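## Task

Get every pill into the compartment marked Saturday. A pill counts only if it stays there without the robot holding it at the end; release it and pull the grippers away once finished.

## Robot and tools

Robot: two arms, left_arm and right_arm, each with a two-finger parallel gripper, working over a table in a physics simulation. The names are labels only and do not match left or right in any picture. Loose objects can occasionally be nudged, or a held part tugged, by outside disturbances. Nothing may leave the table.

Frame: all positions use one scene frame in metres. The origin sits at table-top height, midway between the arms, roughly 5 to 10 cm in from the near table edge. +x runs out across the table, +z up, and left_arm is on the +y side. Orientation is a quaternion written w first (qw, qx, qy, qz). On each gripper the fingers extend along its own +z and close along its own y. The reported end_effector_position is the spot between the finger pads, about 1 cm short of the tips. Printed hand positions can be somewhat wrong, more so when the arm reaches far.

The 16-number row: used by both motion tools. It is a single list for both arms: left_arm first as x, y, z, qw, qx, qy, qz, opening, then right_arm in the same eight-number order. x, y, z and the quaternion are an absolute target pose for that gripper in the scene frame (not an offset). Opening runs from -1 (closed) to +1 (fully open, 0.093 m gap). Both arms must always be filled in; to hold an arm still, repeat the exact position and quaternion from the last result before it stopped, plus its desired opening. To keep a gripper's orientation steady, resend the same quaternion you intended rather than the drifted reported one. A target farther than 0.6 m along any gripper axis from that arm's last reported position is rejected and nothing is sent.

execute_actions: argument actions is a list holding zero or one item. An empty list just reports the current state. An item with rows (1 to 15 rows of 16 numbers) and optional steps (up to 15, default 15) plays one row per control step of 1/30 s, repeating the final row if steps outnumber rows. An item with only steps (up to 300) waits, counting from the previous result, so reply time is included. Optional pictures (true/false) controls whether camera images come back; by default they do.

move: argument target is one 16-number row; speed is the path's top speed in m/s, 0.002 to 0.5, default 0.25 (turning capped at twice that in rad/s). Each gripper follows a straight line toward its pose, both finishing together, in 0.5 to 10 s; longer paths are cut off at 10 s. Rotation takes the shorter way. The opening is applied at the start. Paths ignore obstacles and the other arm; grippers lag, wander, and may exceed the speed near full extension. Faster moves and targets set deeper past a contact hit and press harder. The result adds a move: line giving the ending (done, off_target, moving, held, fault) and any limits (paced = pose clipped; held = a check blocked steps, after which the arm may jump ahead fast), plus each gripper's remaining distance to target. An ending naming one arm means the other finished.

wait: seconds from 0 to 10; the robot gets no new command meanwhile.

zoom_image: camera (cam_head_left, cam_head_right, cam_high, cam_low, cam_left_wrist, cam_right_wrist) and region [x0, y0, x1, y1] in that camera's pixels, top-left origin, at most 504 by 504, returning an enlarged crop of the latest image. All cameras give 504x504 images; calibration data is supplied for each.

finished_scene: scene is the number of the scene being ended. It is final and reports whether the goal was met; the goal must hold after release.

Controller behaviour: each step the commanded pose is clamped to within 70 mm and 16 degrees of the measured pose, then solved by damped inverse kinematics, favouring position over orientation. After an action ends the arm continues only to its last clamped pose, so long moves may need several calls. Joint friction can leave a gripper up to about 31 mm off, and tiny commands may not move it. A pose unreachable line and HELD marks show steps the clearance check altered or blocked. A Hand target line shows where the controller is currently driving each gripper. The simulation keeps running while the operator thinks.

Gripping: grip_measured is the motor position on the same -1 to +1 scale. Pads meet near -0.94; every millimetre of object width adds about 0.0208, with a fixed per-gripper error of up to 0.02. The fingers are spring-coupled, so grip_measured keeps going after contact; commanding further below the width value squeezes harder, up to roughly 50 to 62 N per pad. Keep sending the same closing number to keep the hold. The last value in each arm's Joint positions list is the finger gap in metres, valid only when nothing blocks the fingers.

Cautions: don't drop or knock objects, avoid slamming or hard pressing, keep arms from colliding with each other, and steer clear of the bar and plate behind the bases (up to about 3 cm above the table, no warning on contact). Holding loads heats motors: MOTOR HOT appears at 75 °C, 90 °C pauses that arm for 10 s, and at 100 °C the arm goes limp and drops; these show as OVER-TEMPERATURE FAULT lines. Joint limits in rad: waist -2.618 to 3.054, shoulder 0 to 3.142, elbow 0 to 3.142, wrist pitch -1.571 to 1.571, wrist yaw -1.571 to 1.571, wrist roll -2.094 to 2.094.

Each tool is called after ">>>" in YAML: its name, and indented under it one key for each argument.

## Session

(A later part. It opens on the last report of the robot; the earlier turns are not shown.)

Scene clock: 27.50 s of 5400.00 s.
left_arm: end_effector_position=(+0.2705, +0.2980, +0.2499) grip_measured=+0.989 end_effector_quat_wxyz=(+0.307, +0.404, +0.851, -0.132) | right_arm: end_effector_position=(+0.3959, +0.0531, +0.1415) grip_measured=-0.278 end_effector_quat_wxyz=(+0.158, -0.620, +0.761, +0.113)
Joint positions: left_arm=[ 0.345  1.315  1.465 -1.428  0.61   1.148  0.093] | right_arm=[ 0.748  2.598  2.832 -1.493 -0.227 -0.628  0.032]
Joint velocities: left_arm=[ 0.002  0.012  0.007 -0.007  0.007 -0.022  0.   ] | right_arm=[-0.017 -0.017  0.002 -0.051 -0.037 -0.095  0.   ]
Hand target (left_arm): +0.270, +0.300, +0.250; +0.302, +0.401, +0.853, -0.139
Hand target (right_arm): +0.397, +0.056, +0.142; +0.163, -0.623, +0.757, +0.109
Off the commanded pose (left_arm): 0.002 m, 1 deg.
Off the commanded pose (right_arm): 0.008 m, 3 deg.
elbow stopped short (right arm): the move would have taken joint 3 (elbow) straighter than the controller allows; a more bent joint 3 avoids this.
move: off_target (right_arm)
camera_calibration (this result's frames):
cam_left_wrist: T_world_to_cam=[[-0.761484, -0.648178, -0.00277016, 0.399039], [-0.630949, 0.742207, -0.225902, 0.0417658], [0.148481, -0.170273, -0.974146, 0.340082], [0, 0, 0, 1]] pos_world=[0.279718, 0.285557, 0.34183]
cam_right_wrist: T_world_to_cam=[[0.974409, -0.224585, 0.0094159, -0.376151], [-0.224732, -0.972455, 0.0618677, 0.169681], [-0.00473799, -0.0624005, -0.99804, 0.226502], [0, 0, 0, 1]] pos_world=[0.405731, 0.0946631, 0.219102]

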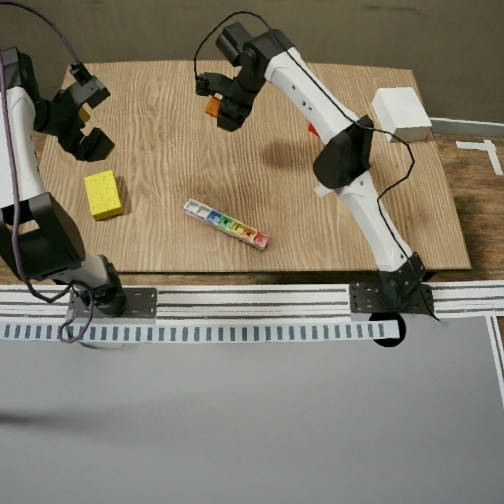

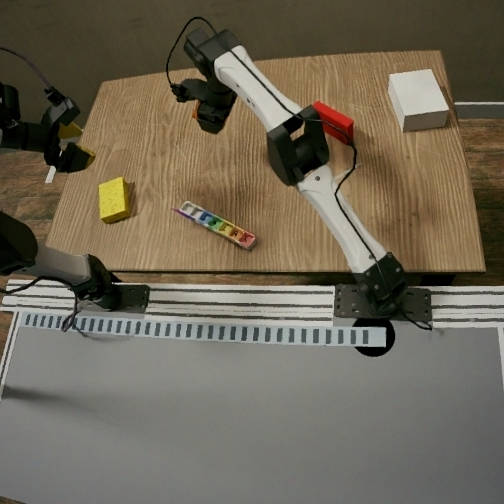

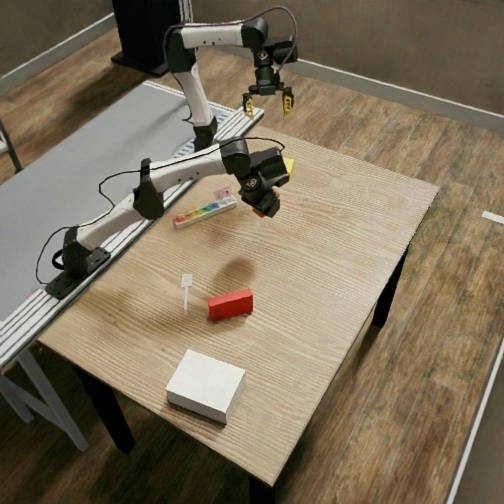

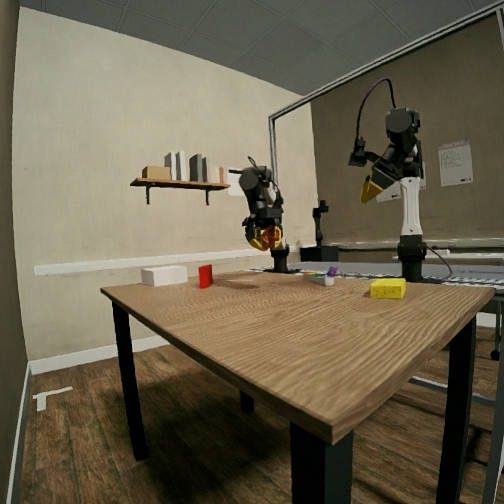

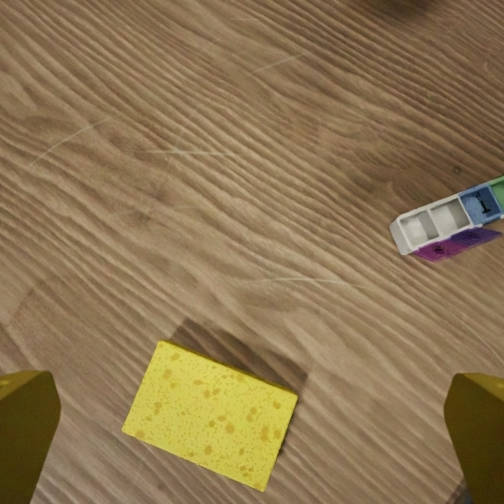

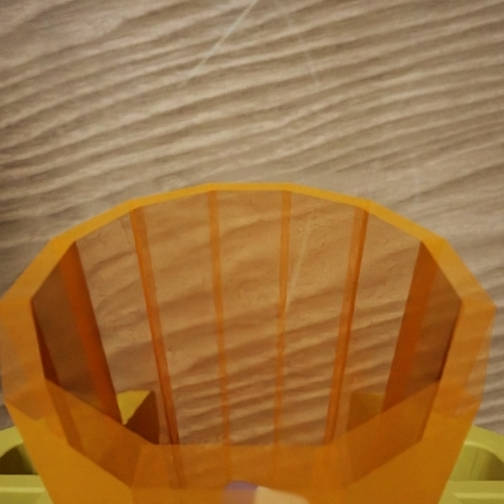

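>>> move:
  target: [0.27,0.3,0.25,0.3,0.4,0.85,-0.14,1, 0.295,0.10,0.09,0.271,-0.923,0.271,0.014,-0.32]
  speed: 0.1

>>> zoom_image:
  camera: "cam_low"
  region: [260,210,380,300]

Scene clock: 35.03 s of 5400.00 s.
left_arm: end_effector_position=(+0.2698, +0.2975, +0.2499) grip_measured=+0.989 end_effector_quat_wxyz=(+0.307, +0.405, +0.851, -0.133) | right_arm: end_effector_position=(+0.2989, +0.0962, +0.0808) grip_measured=-0.278 end_effector_quat_wxyz=(-0.259, +0.924, -0.280, -0.016)
Joint positions: left_arm=[ 0.345  1.315  1.465 -1.432  0.611  1.151  0.093] | right_arm=[ 0.937  2.118  1.69  -0.675 -0.228 -1.606  0.032]
Joint velocities: left_arm=[-0.002  0.007 -0.002  0.051  0.007  0.051 -0.   ] | right_arm=[-0.002 -0.012  0.007 -0.007 -0.022 -0.051 -0.001]
Hand target (left_arm): +0.270, +0.300, +0.250; +0.302, +0.401, +0.853, -0.140
Hand target (right_arm): +0.295, +0.098, +0.088; -0.270, +0.924, -0.271, -0.015
Off the commanded pose (left_arm): 0.003 m, 1 deg.
Off the commanded pose (right_arm): 0.011 m, 2 deg.
move: off_target (right_arm)
camera_calibration (this result's frames):
cam_left_wrist: T_world_to_cam=[[-0.763408, -0.645916, -0.000490351, 0.397448], [-0.629081, 0.743682, -0.226261, 0.0408637], [0.14651, -0.172421, -0.974067, 0.341202], [0, 0, 0, 1]] pos_world=[0.279132, 0.285159, 0.341794]
cam_right_wrist: T_world_to_cam=[[0.544815, 0.701084, 0.460062, -0.268444], [0.697917, -0.683241, 0.214697, -0.122391], [0.464854, 0.204115, -0.861538, -0.00891991], [0, 0, 0, 1]] pos_world=[0.235818, 0.1064, 0.142093]

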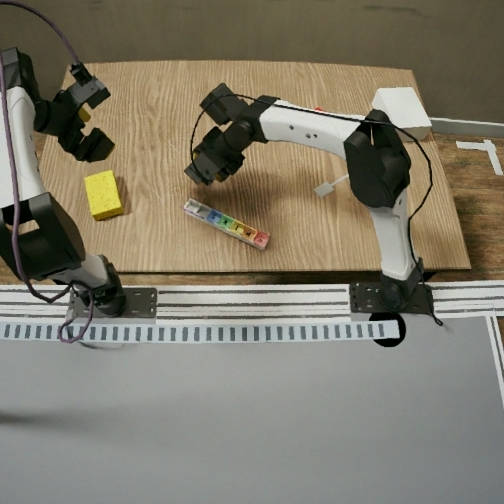

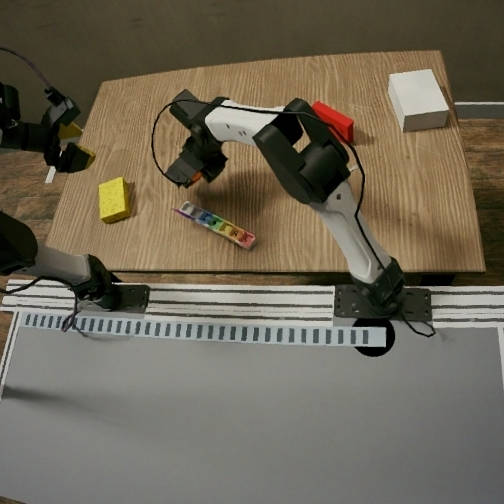

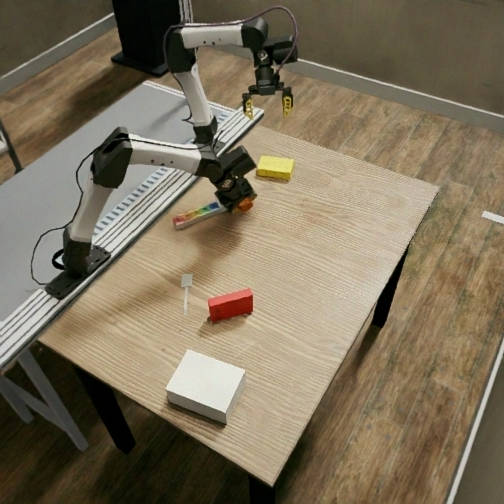

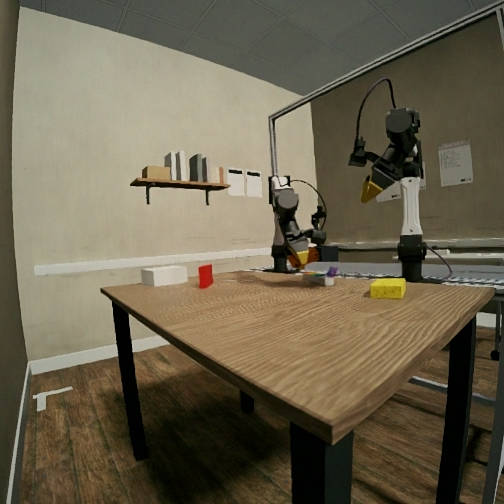

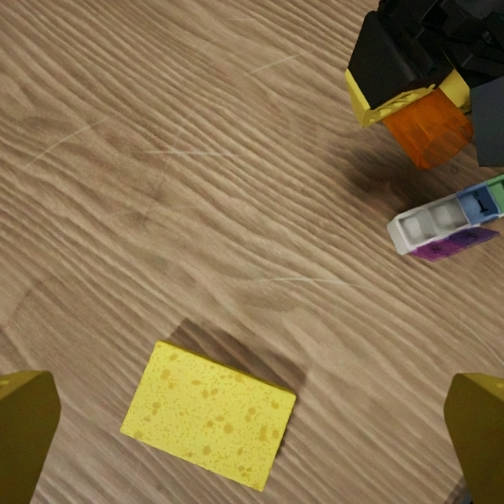

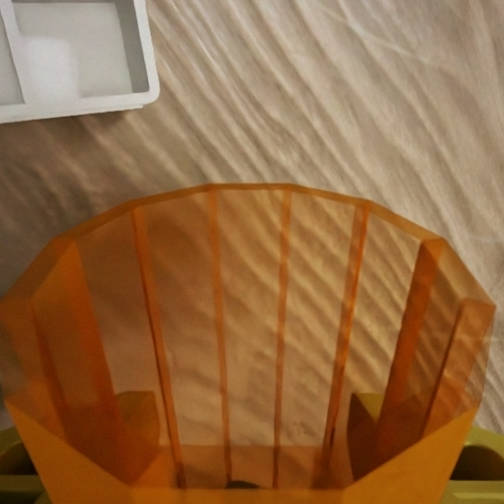

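Region (260, 210, 380, 300) of cam_low's 504x504 image, scaled by 4.200, with more detail than that image has; it fills the top 378 rows of this view, and the rest is white.

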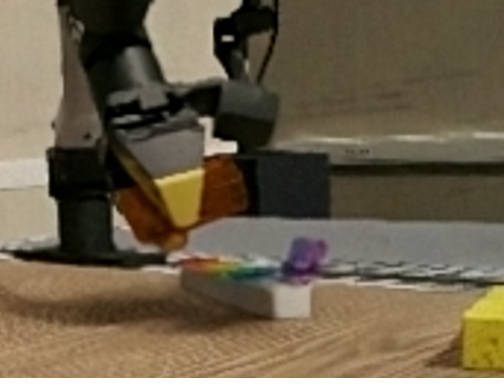

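>>> move:
  target: [0.2,0.27,0.22,0.3,0.4,0.85,-0.14,1, 0.268,0.116,0.068,0.245,-0.934,0.245,-0.083,-0.32]
  speed: 0.04

>>> zoom_image:
  camera: "cam_low"
  region: [270,220,370,300]

Scene clock: 38.47 s of 5400.00 s.
left_arm: end_effector_position=(+0.2075, +0.2743, +0.2268) grip_measured=+0.989 end_effector_quat_wxyz=(+0.312, +0.403, +0.851, -0.128) | right_arm: end_effector_position=(+0.2688, +0.1154, +0.0584) grip_measured=-0.278 end_effector_quat_wxyz=(-0.234, +0.938, -0.244, +0.075)
Joint positions: left_arm=[ 0.345  1.034  1.2   -1.432  0.611  1.143  0.093] | right_arm=[ 1.082  2.118  1.608 -0.576  0.002 -1.597  0.032]
Joint velocities: left_arm=[ 0.007 -0.002 -0.007 -0.095  0.007 -0.066 -0.001] | right_arm=[ 0.007 -0.007  0.002  0.051  0.051 -0.051 -0.001]
Hand target (left_arm): +0.201, +0.269, +0.220; +0.301, +0.402, +0.853, -0.141
Hand target (right_arm): +0.268, +0.115, +0.068; -0.246, +0.934, -0.245, +0.083
Off the commanded pose (left_arm): 0.011 m, 2 deg.
Off the commanded pose (right_arm): 0.010 m, 2 deg.
move: off_target (left_arm)
camera_calibration (this result's frames):
cam_left_wrist: T_world_to_cam=[[-0.758721, -0.651317, -0.0113813, 0.337857], [-0.631529, 0.739729, -0.232318, 0.0166362], [0.159732, -0.169077, -0.972573, 0.319865], [0, 0, 0, 1]] pos_world=[0.215752, 0.261827, 0.318803]
cam_right_wrist: T_world_to_cam=[[0.442856, 0.762802, 0.471182, -0.235563], [0.663231, -0.632339, 0.40034, -0.090821], [0.603327, 0.135209, -0.785948, -0.051732], [0, 0, 0, 1]] pos_world=[0.195767, 0.129253, 0.106693]

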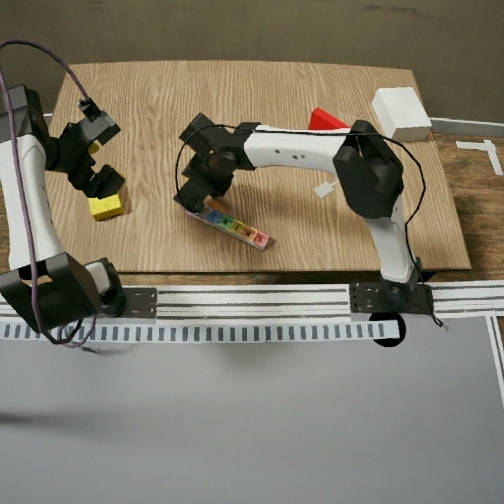

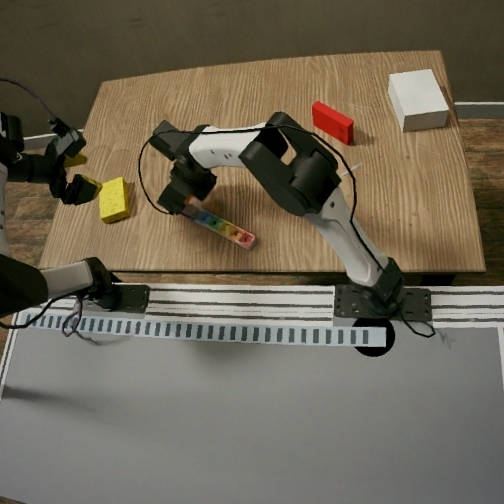

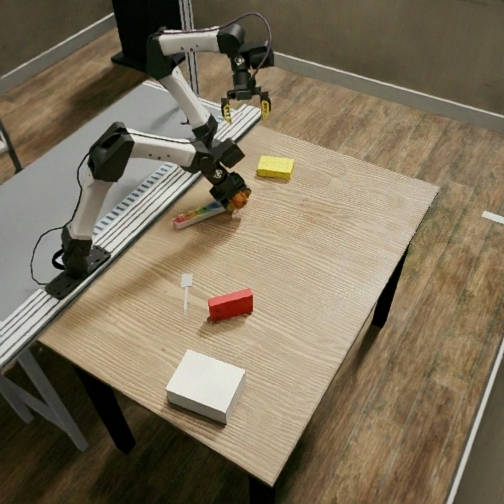

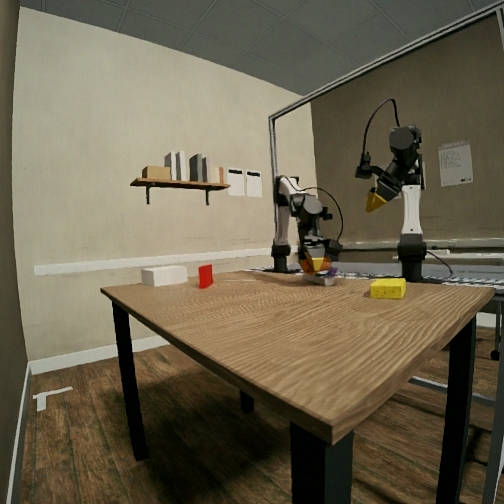

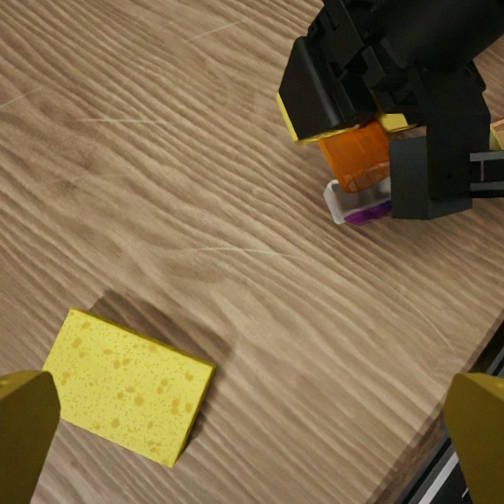

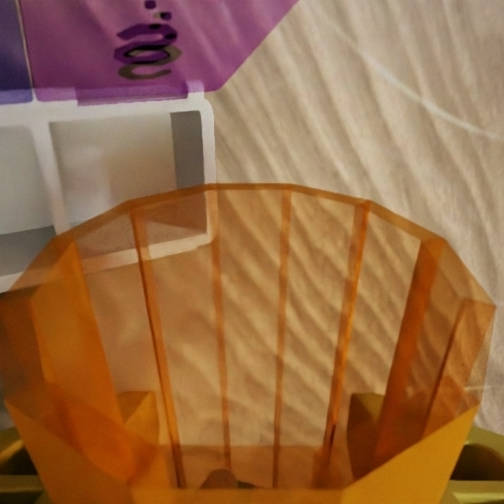

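Region (270, 220, 370, 300) of cam_low's 504x504 image, scaled by 5.040, with more detail than that image has; it fills the top 403 rows of this view, and the rest is white.

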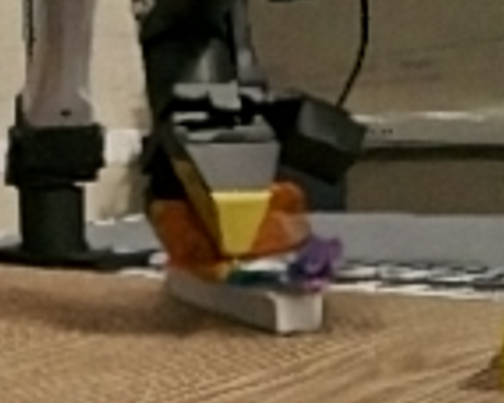

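>>> move:
  target: [0.2,0.27,0.22,0.3,0.4,0.85,-0.14,1, 0.271,0.120,0.069,0.218,-0.934,0.218,-0.18,-0.32]
  speed: 0.02

>>> zoom_image:
  camera: "cam_low"
  region: [270,220,370,300]

Scene clock: 44.50 s of 5400.00 s.
left_arm: end_effector_position=(+0.2075, +0.2743, +0.2268) grip_measured=+0.989 end_effector_quat_wxyz=(+0.312, +0.403, +0.851, -0.129) | right_arm: end_effector_position=(+0.2701, +0.1148, +0.0624) grip_measured=-0.278 end_effector_quat_wxyz=(-0.208, +0.937, -0.222, +0.172)
Joint positions: left_arm=[ 0.345  1.034  1.2   -1.432  0.611  1.142  0.093] | right_arm=[ 1.15   2.118  1.608 -0.573  0.219 -1.628  0.032]
Joint velocities: left_arm=[-0.002  0.012  0.002 -0.095  0.066  0.095 -0.   ] | right_arm=[-0.002 -0.002  0.002 -0.051 -0.051 -0.051 -0.001]
Hand target (left_arm): +0.200, +0.270, +0.220; +0.301, +0.401, +0.853, -0.141
Hand target (right_arm): +0.271, +0.120, +0.069; -0.219, +0.934, -0.218, +0.180
Off the commanded pose (left_arm): 0.011 m, 2 deg.
Off the commanded pose (right_arm): 0.008 m, 2 deg.
move: off_target (left_arm)
camera_calibration (this result's frames):
cam_left_wrist: T_world_to_cam=[[-0.758531, -0.651542, -0.011139, 0.337824], [-0.631789, 0.739505, -0.232325, 0.0167532], [0.159607, -0.169188, -0.972574, 0.319922], [0, 0, 0, 1]] pos_world=[0.215773, 0.261845, 0.318803]
cam_right_wrist: T_world_to_cam=[[0.364959, 0.805867, 0.466244, -0.221096], [0.569677, -0.589389, 0.57279, -0.0841379], [0.736392, 0.0565635, -0.674186, -0.0832337], [0, 0, 0, 1]] pos_world=[0.189915, 0.133292, 0.0951632]

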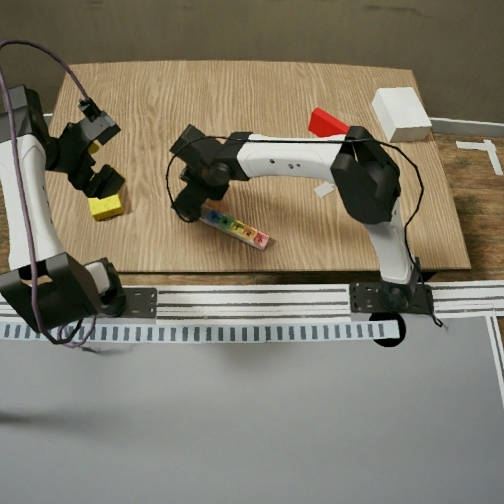

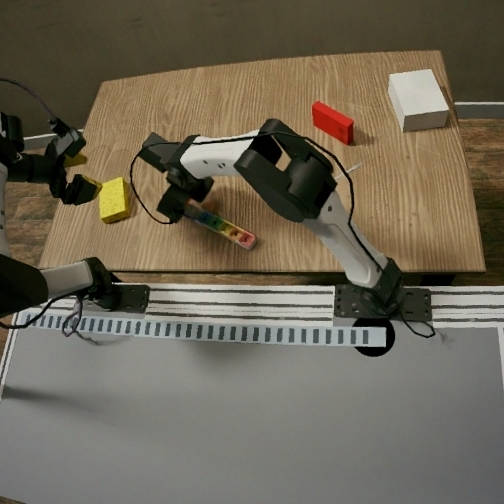

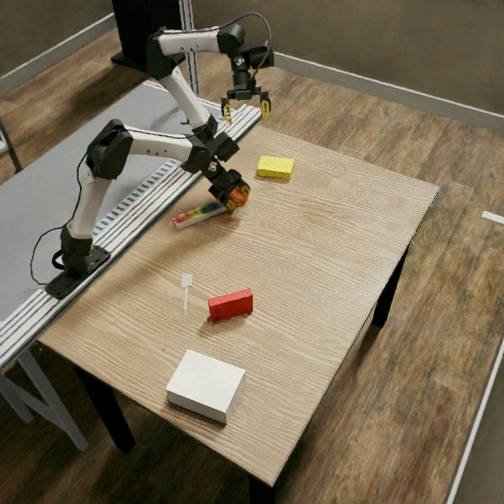

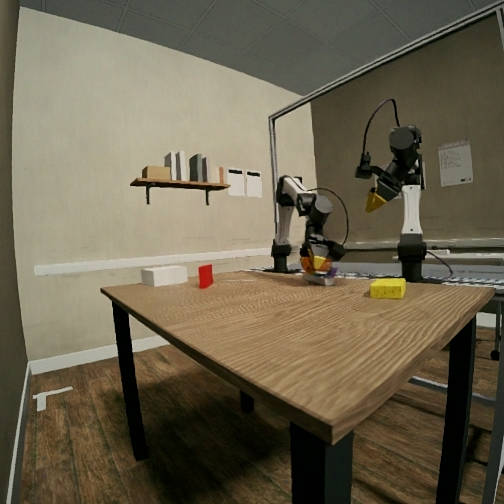

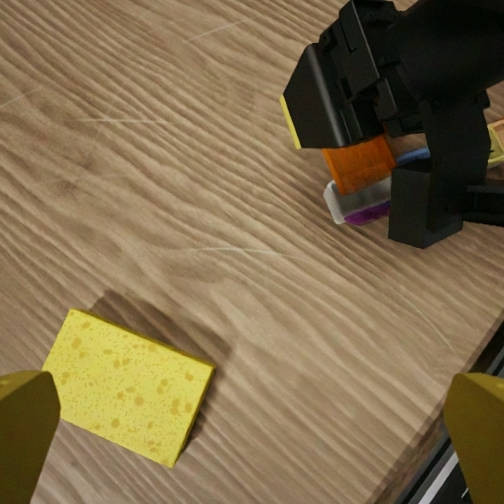

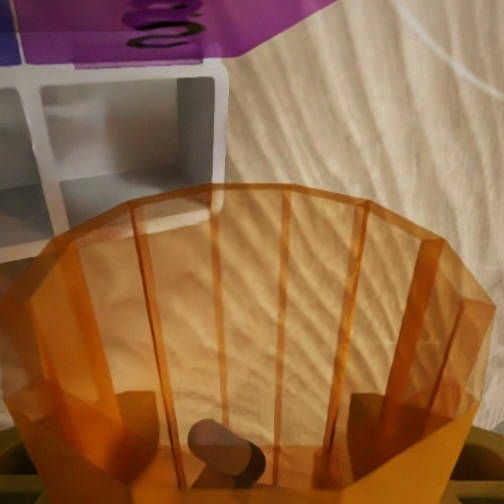

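Region (270, 220, 370, 300) of cam_low's 504x504 image, scaled by 5.040, with more detail than that image has; it fills the top 403 rows of this view, and the rest is white.

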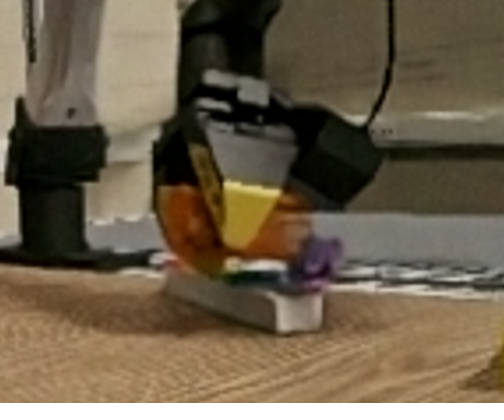

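>>> move:
  target: [0.2,0.27,0.22,0.3,0.4,0.85,-0.14,1, 0.273,0.128,0.068,0.198,-0.929,0.198,-0.244,-0.32]
  speed: 0.015

>>> zoom_image:
  camera: "cam_low"
  region: [270,220,370,300]

Scene clock: 50.23 s of 5400.00 s.
left_arm: end_effector_position=(+0.2075, +0.2743, +0.2268) grip_measured=+0.989 end_effector_quat_wxyz=(+0.312, +0.403, +0.851, -0.129) | right_arm: end_effector_position=(+0.2702, +0.1182, +0.0634) grip_measured=-0.278 end_effector_quat_wxyz=(-0.188, +0.932, -0.200, +0.236)
Joint positions: left_arm=[ 0.345  1.034  1.2   -1.432  0.611  1.142  0.093] | right_arm=[ 1.198  2.142  1.627 -0.572  0.363 -1.658  0.032]
Joint velocities: left_arm=[ 0.022 -0.007 -0.012 -0.007 -0.022 -0.022 -0.   ] | right_arm=[-0.012  0.012  0.007 -0.037  0.081  0.066  0.   ]
Hand target (left_arm): +0.200, +0.270, +0.220; +0.301, +0.401, +0.853, -0.141
Hand target (right_arm): +0.273, +0.128, +0.068; -0.199, +0.928, -0.198, +0.244
Off the commanded pose (left_arm): 0.011 m, 2 deg.
Off the commanded pose (right_arm): 0.011 m, 2 deg.
move: off_target (left_arm, right_arm)
camera_calibration (this result's frames):
cam_left_wrist: T_world_to_cam=[[-0.758531, -0.651542, -0.011139, 0.337824], [-0.631789, 0.739505, -0.232325, 0.0167532], [0.159607, -0.169188, -0.972574, 0.319922], [0, 0, 0, 1]] pos_world=[0.215773, 0.261845, 0.318803]
cam_right_wrist: T_world_to_cam=[[0.305964, 0.840454, 0.447239, -0.21129], [0.495915, -0.541698, 0.678698, -0.0751483], [0.812683, 0.0141357, -0.582534, -0.104208], [0, 0, 0, 1]] pos_world=[0.186602, 0.138345, 0.0847957]

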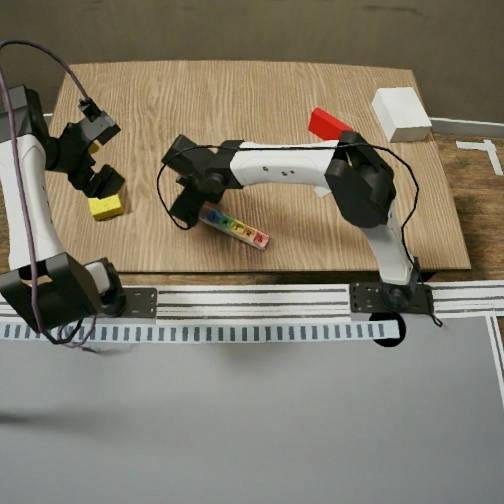

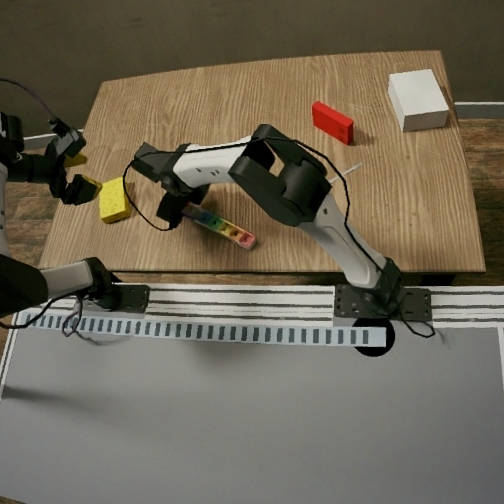

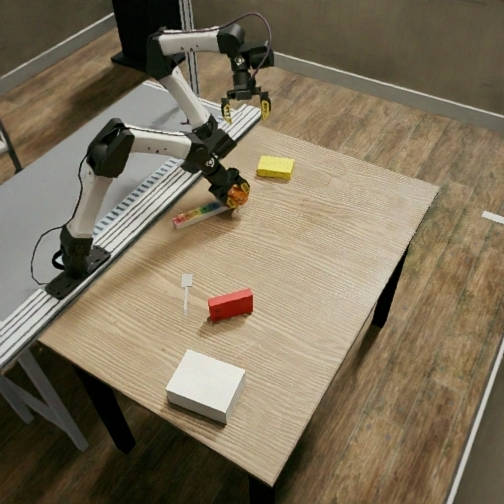

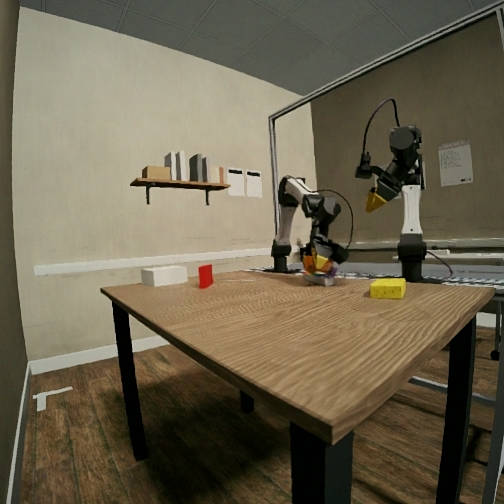

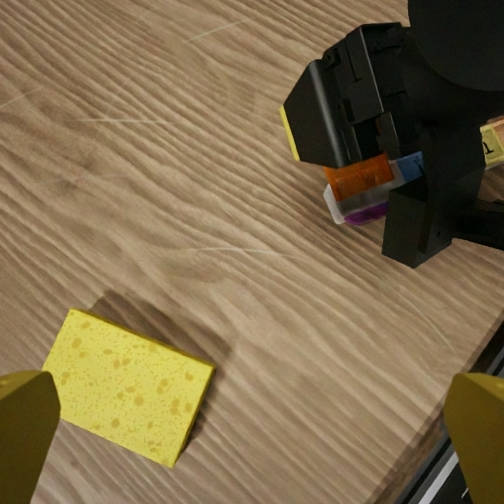

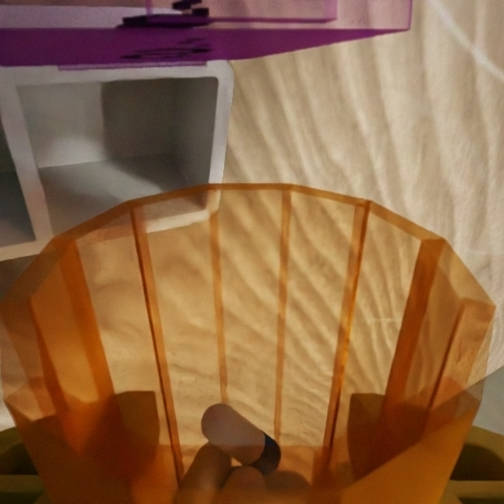

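Region (270, 220, 370, 300) of cam_low's 504x504 image, scaled by 5.040, with more detail than that image has; it fills the top 403 rows of this view, and the rest is white.

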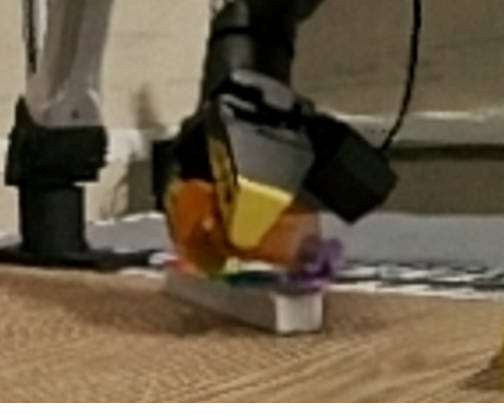

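>>> move:
  target: [0.2,0.27,0.22,0.3,0.4,0.85,-0.14,1, 0.270,0.130,0.075,0.177,-0.919,0.177,-0.306,-0.32]
  speed: 0.012

>>> zoom_image:
  camera: "cam_low"
  region: [270,220,370,300]

Scene clock: 57.07 s of 5400.00 s.
left_arm: end_effector_position=(+0.2075, +0.2743, +0.2268) grip_measured=+0.989 end_effector_quat_wxyz=(+0.312, +0.403, +0.851, -0.129) | right_arm: end_effector_position=(+0.2684, +0.1219, +0.0721) grip_measured=-0.278 end_effector_quat_wxyz=(-0.171, +0.921, -0.179, +0.299)
Joint positions: left_arm=[ 0.345  1.034  1.2   -1.432  0.611  1.142  0.093] | right_arm=[ 1.246  2.155  1.646 -0.573  0.505 -1.687  0.032]
Joint velocities: left_arm=[ 0.002 -0.007  0.012 -0.007  0.037 -0.007 -0.   ] | right_arm=[ 0.022 -0.002 -0.002 -0.022  0.066 -0.037  0.   ]
Hand target (left_arm): +0.200, +0.270, +0.220; +0.301, +0.401, +0.853, -0.141
Hand target (right_arm): +0.270, +0.130, +0.075; -0.178, +0.918, -0.177, +0.306
Off the commanded pose (left_arm): 0.011 m, 2 deg.
Off the commanded pose (right_arm): 0.009 m, 1 deg.
move: off_target (left_arm)
camera_calibration (this result's frames):
cam_left_wrist: T_world_to_cam=[[-0.758531, -0.651542, -0.011139, 0.337824], [-0.631789, 0.739505, -0.232325, 0.0167532], [0.159607, -0.169188, -0.972574, 0.319922], [0, 0, 0, 1]] pos_world=[0.215773, 0.261845, 0.318803]
cam_right_wrist: T_world_to_cam=[[0.248266, 0.868278, 0.429485, -0.204406], [0.407793, -0.495845, 0.766709, -0.0664496], [0.878675, -0.0152075, -0.477179, -0.119499], [0, 0, 0, 1]] pos_world=[0.182845, 0.142715, 0.0817142]

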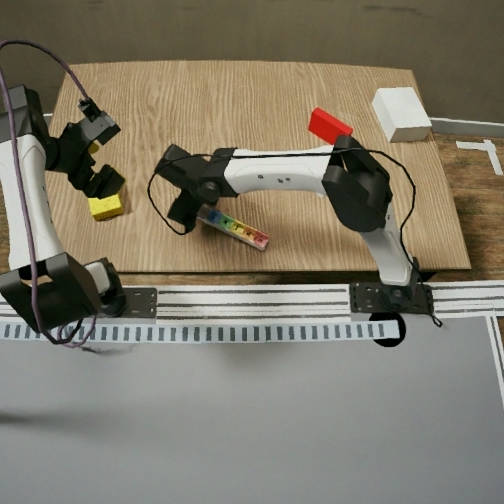

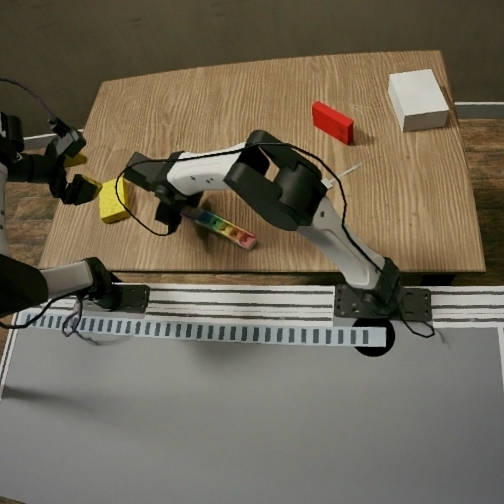

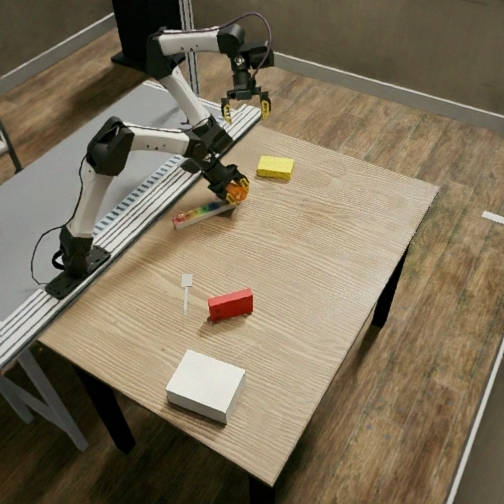

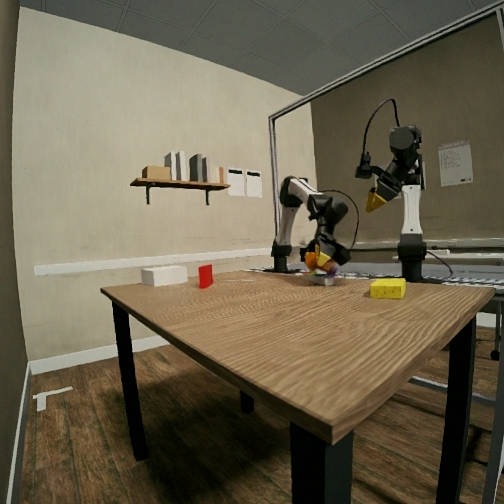

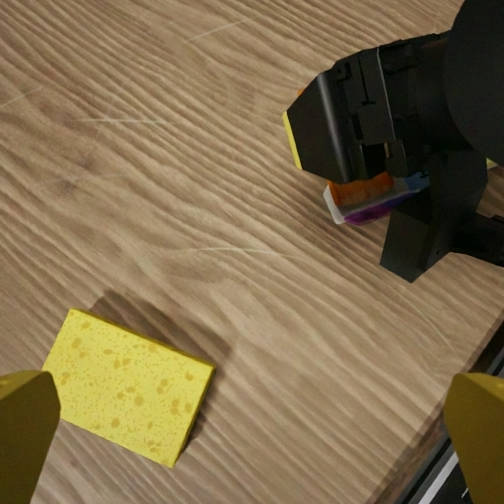

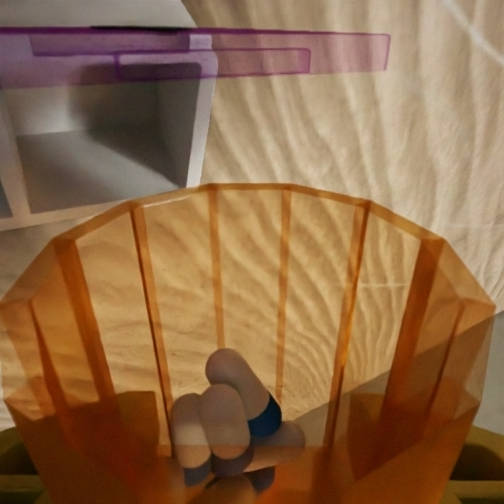

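Region (270, 220, 370, 300) of cam_low's 504x504 image, scaled by 5.040, with more detail than that image has; it fills the top 403 rows of this view, and the rest is white.

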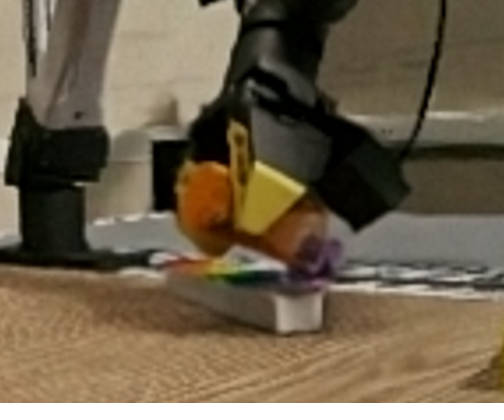

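>>> move:
  target: [0.2,0.27,0.22,0.3,0.4,0.85,-0.14,1, 0.265,0.126,0.075,0.163,-0.910,0.163,-0.345,-0.32]
  speed: 0.008

Scene clock: 64.23 s of 5400.00 s.
left_arm: end_effector_position=(+0.2075, +0.2743, +0.2268) grip_measured=+0.989 end_effector_quat_wxyz=(+0.312, +0.403, +0.851, -0.129) | right_arm: end_effector_position=(+0.2660, +0.1242, +0.0805) grip_measured=-0.278 end_effector_quat_wxyz=(-0.166, +0.910, -0.167, +0.340)
Joint positions: left_arm=[ 0.345  1.034  1.2   -1.432  0.611  1.142  0.093] | right_arm=[ 1.277  2.155  1.646 -0.561  0.597 -1.705  0.032]
Joint velocities: left_arm=[-0.012 -0.007 -0.012  0.007 -0.022  0.037 -0.001] | right_arm=[-0.002 -0.002  0.002  0.037 -0.037 -0.022  0.001]
Hand target (left_arm): +0.200, +0.270, +0.220; +0.301, +0.401, +0.853, -0.141
Hand target (right_arm): +0.265, +0.126, +0.075; -0.163, +0.910, -0.163, +0.345
Off the commanded pose (left_arm): 0.011 m, 2 deg.
Off the commanded pose (right_arm): 0.006 m, 1 deg.
move: off_target (left_arm)
camera_calibration (this result's frames):
cam_left_wrist: T_world_to_cam=[[-0.758531, -0.651542, -0.011139, 0.337824], [-0.631789, 0.739505, -0.232325, 0.0167532], [0.159607, -0.169188, -0.972574, 0.319922], [0, 0, 0, 1]] pos_world=[0.215773, 0.261845, 0.318803]
cam_right_wrist: T_world_to_cam=[[0.211656, 0.880515, 0.424141, -0.20073], [0.341744, -0.473255, 0.811937, -0.0596726], [0.915649, -0.0269035, -0.401078, -0.127791], [0, 0, 0, 1]] pos_world=[0.17989, 0.145067, 0.0823338]

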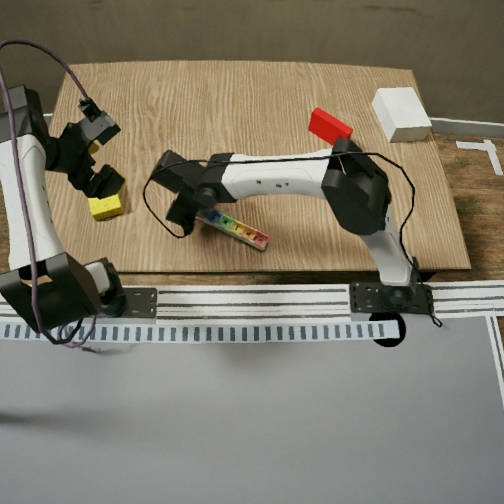

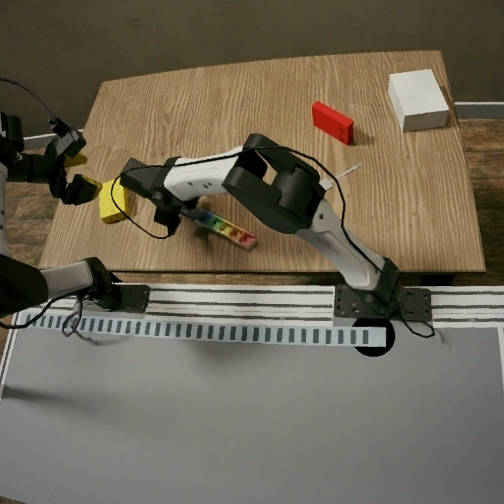

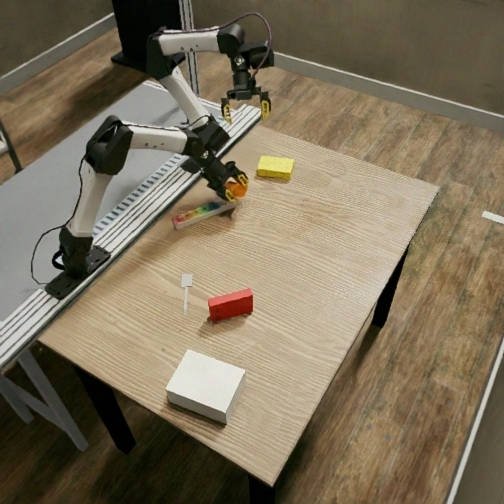

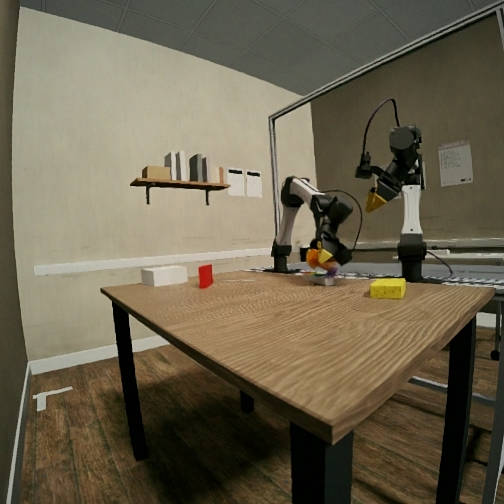

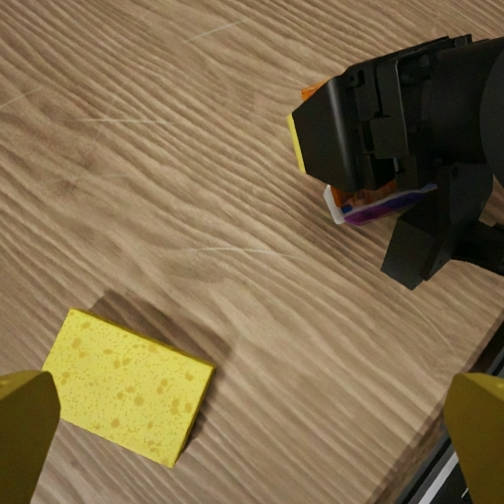

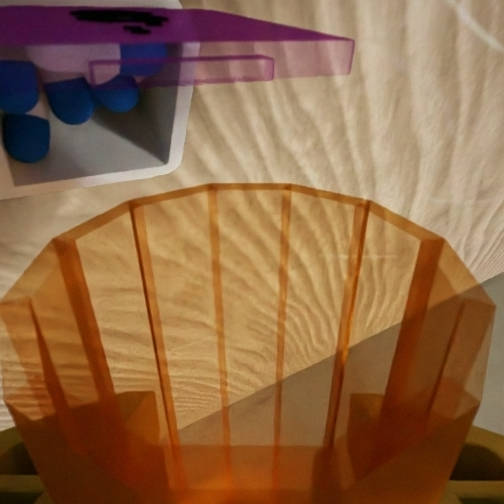

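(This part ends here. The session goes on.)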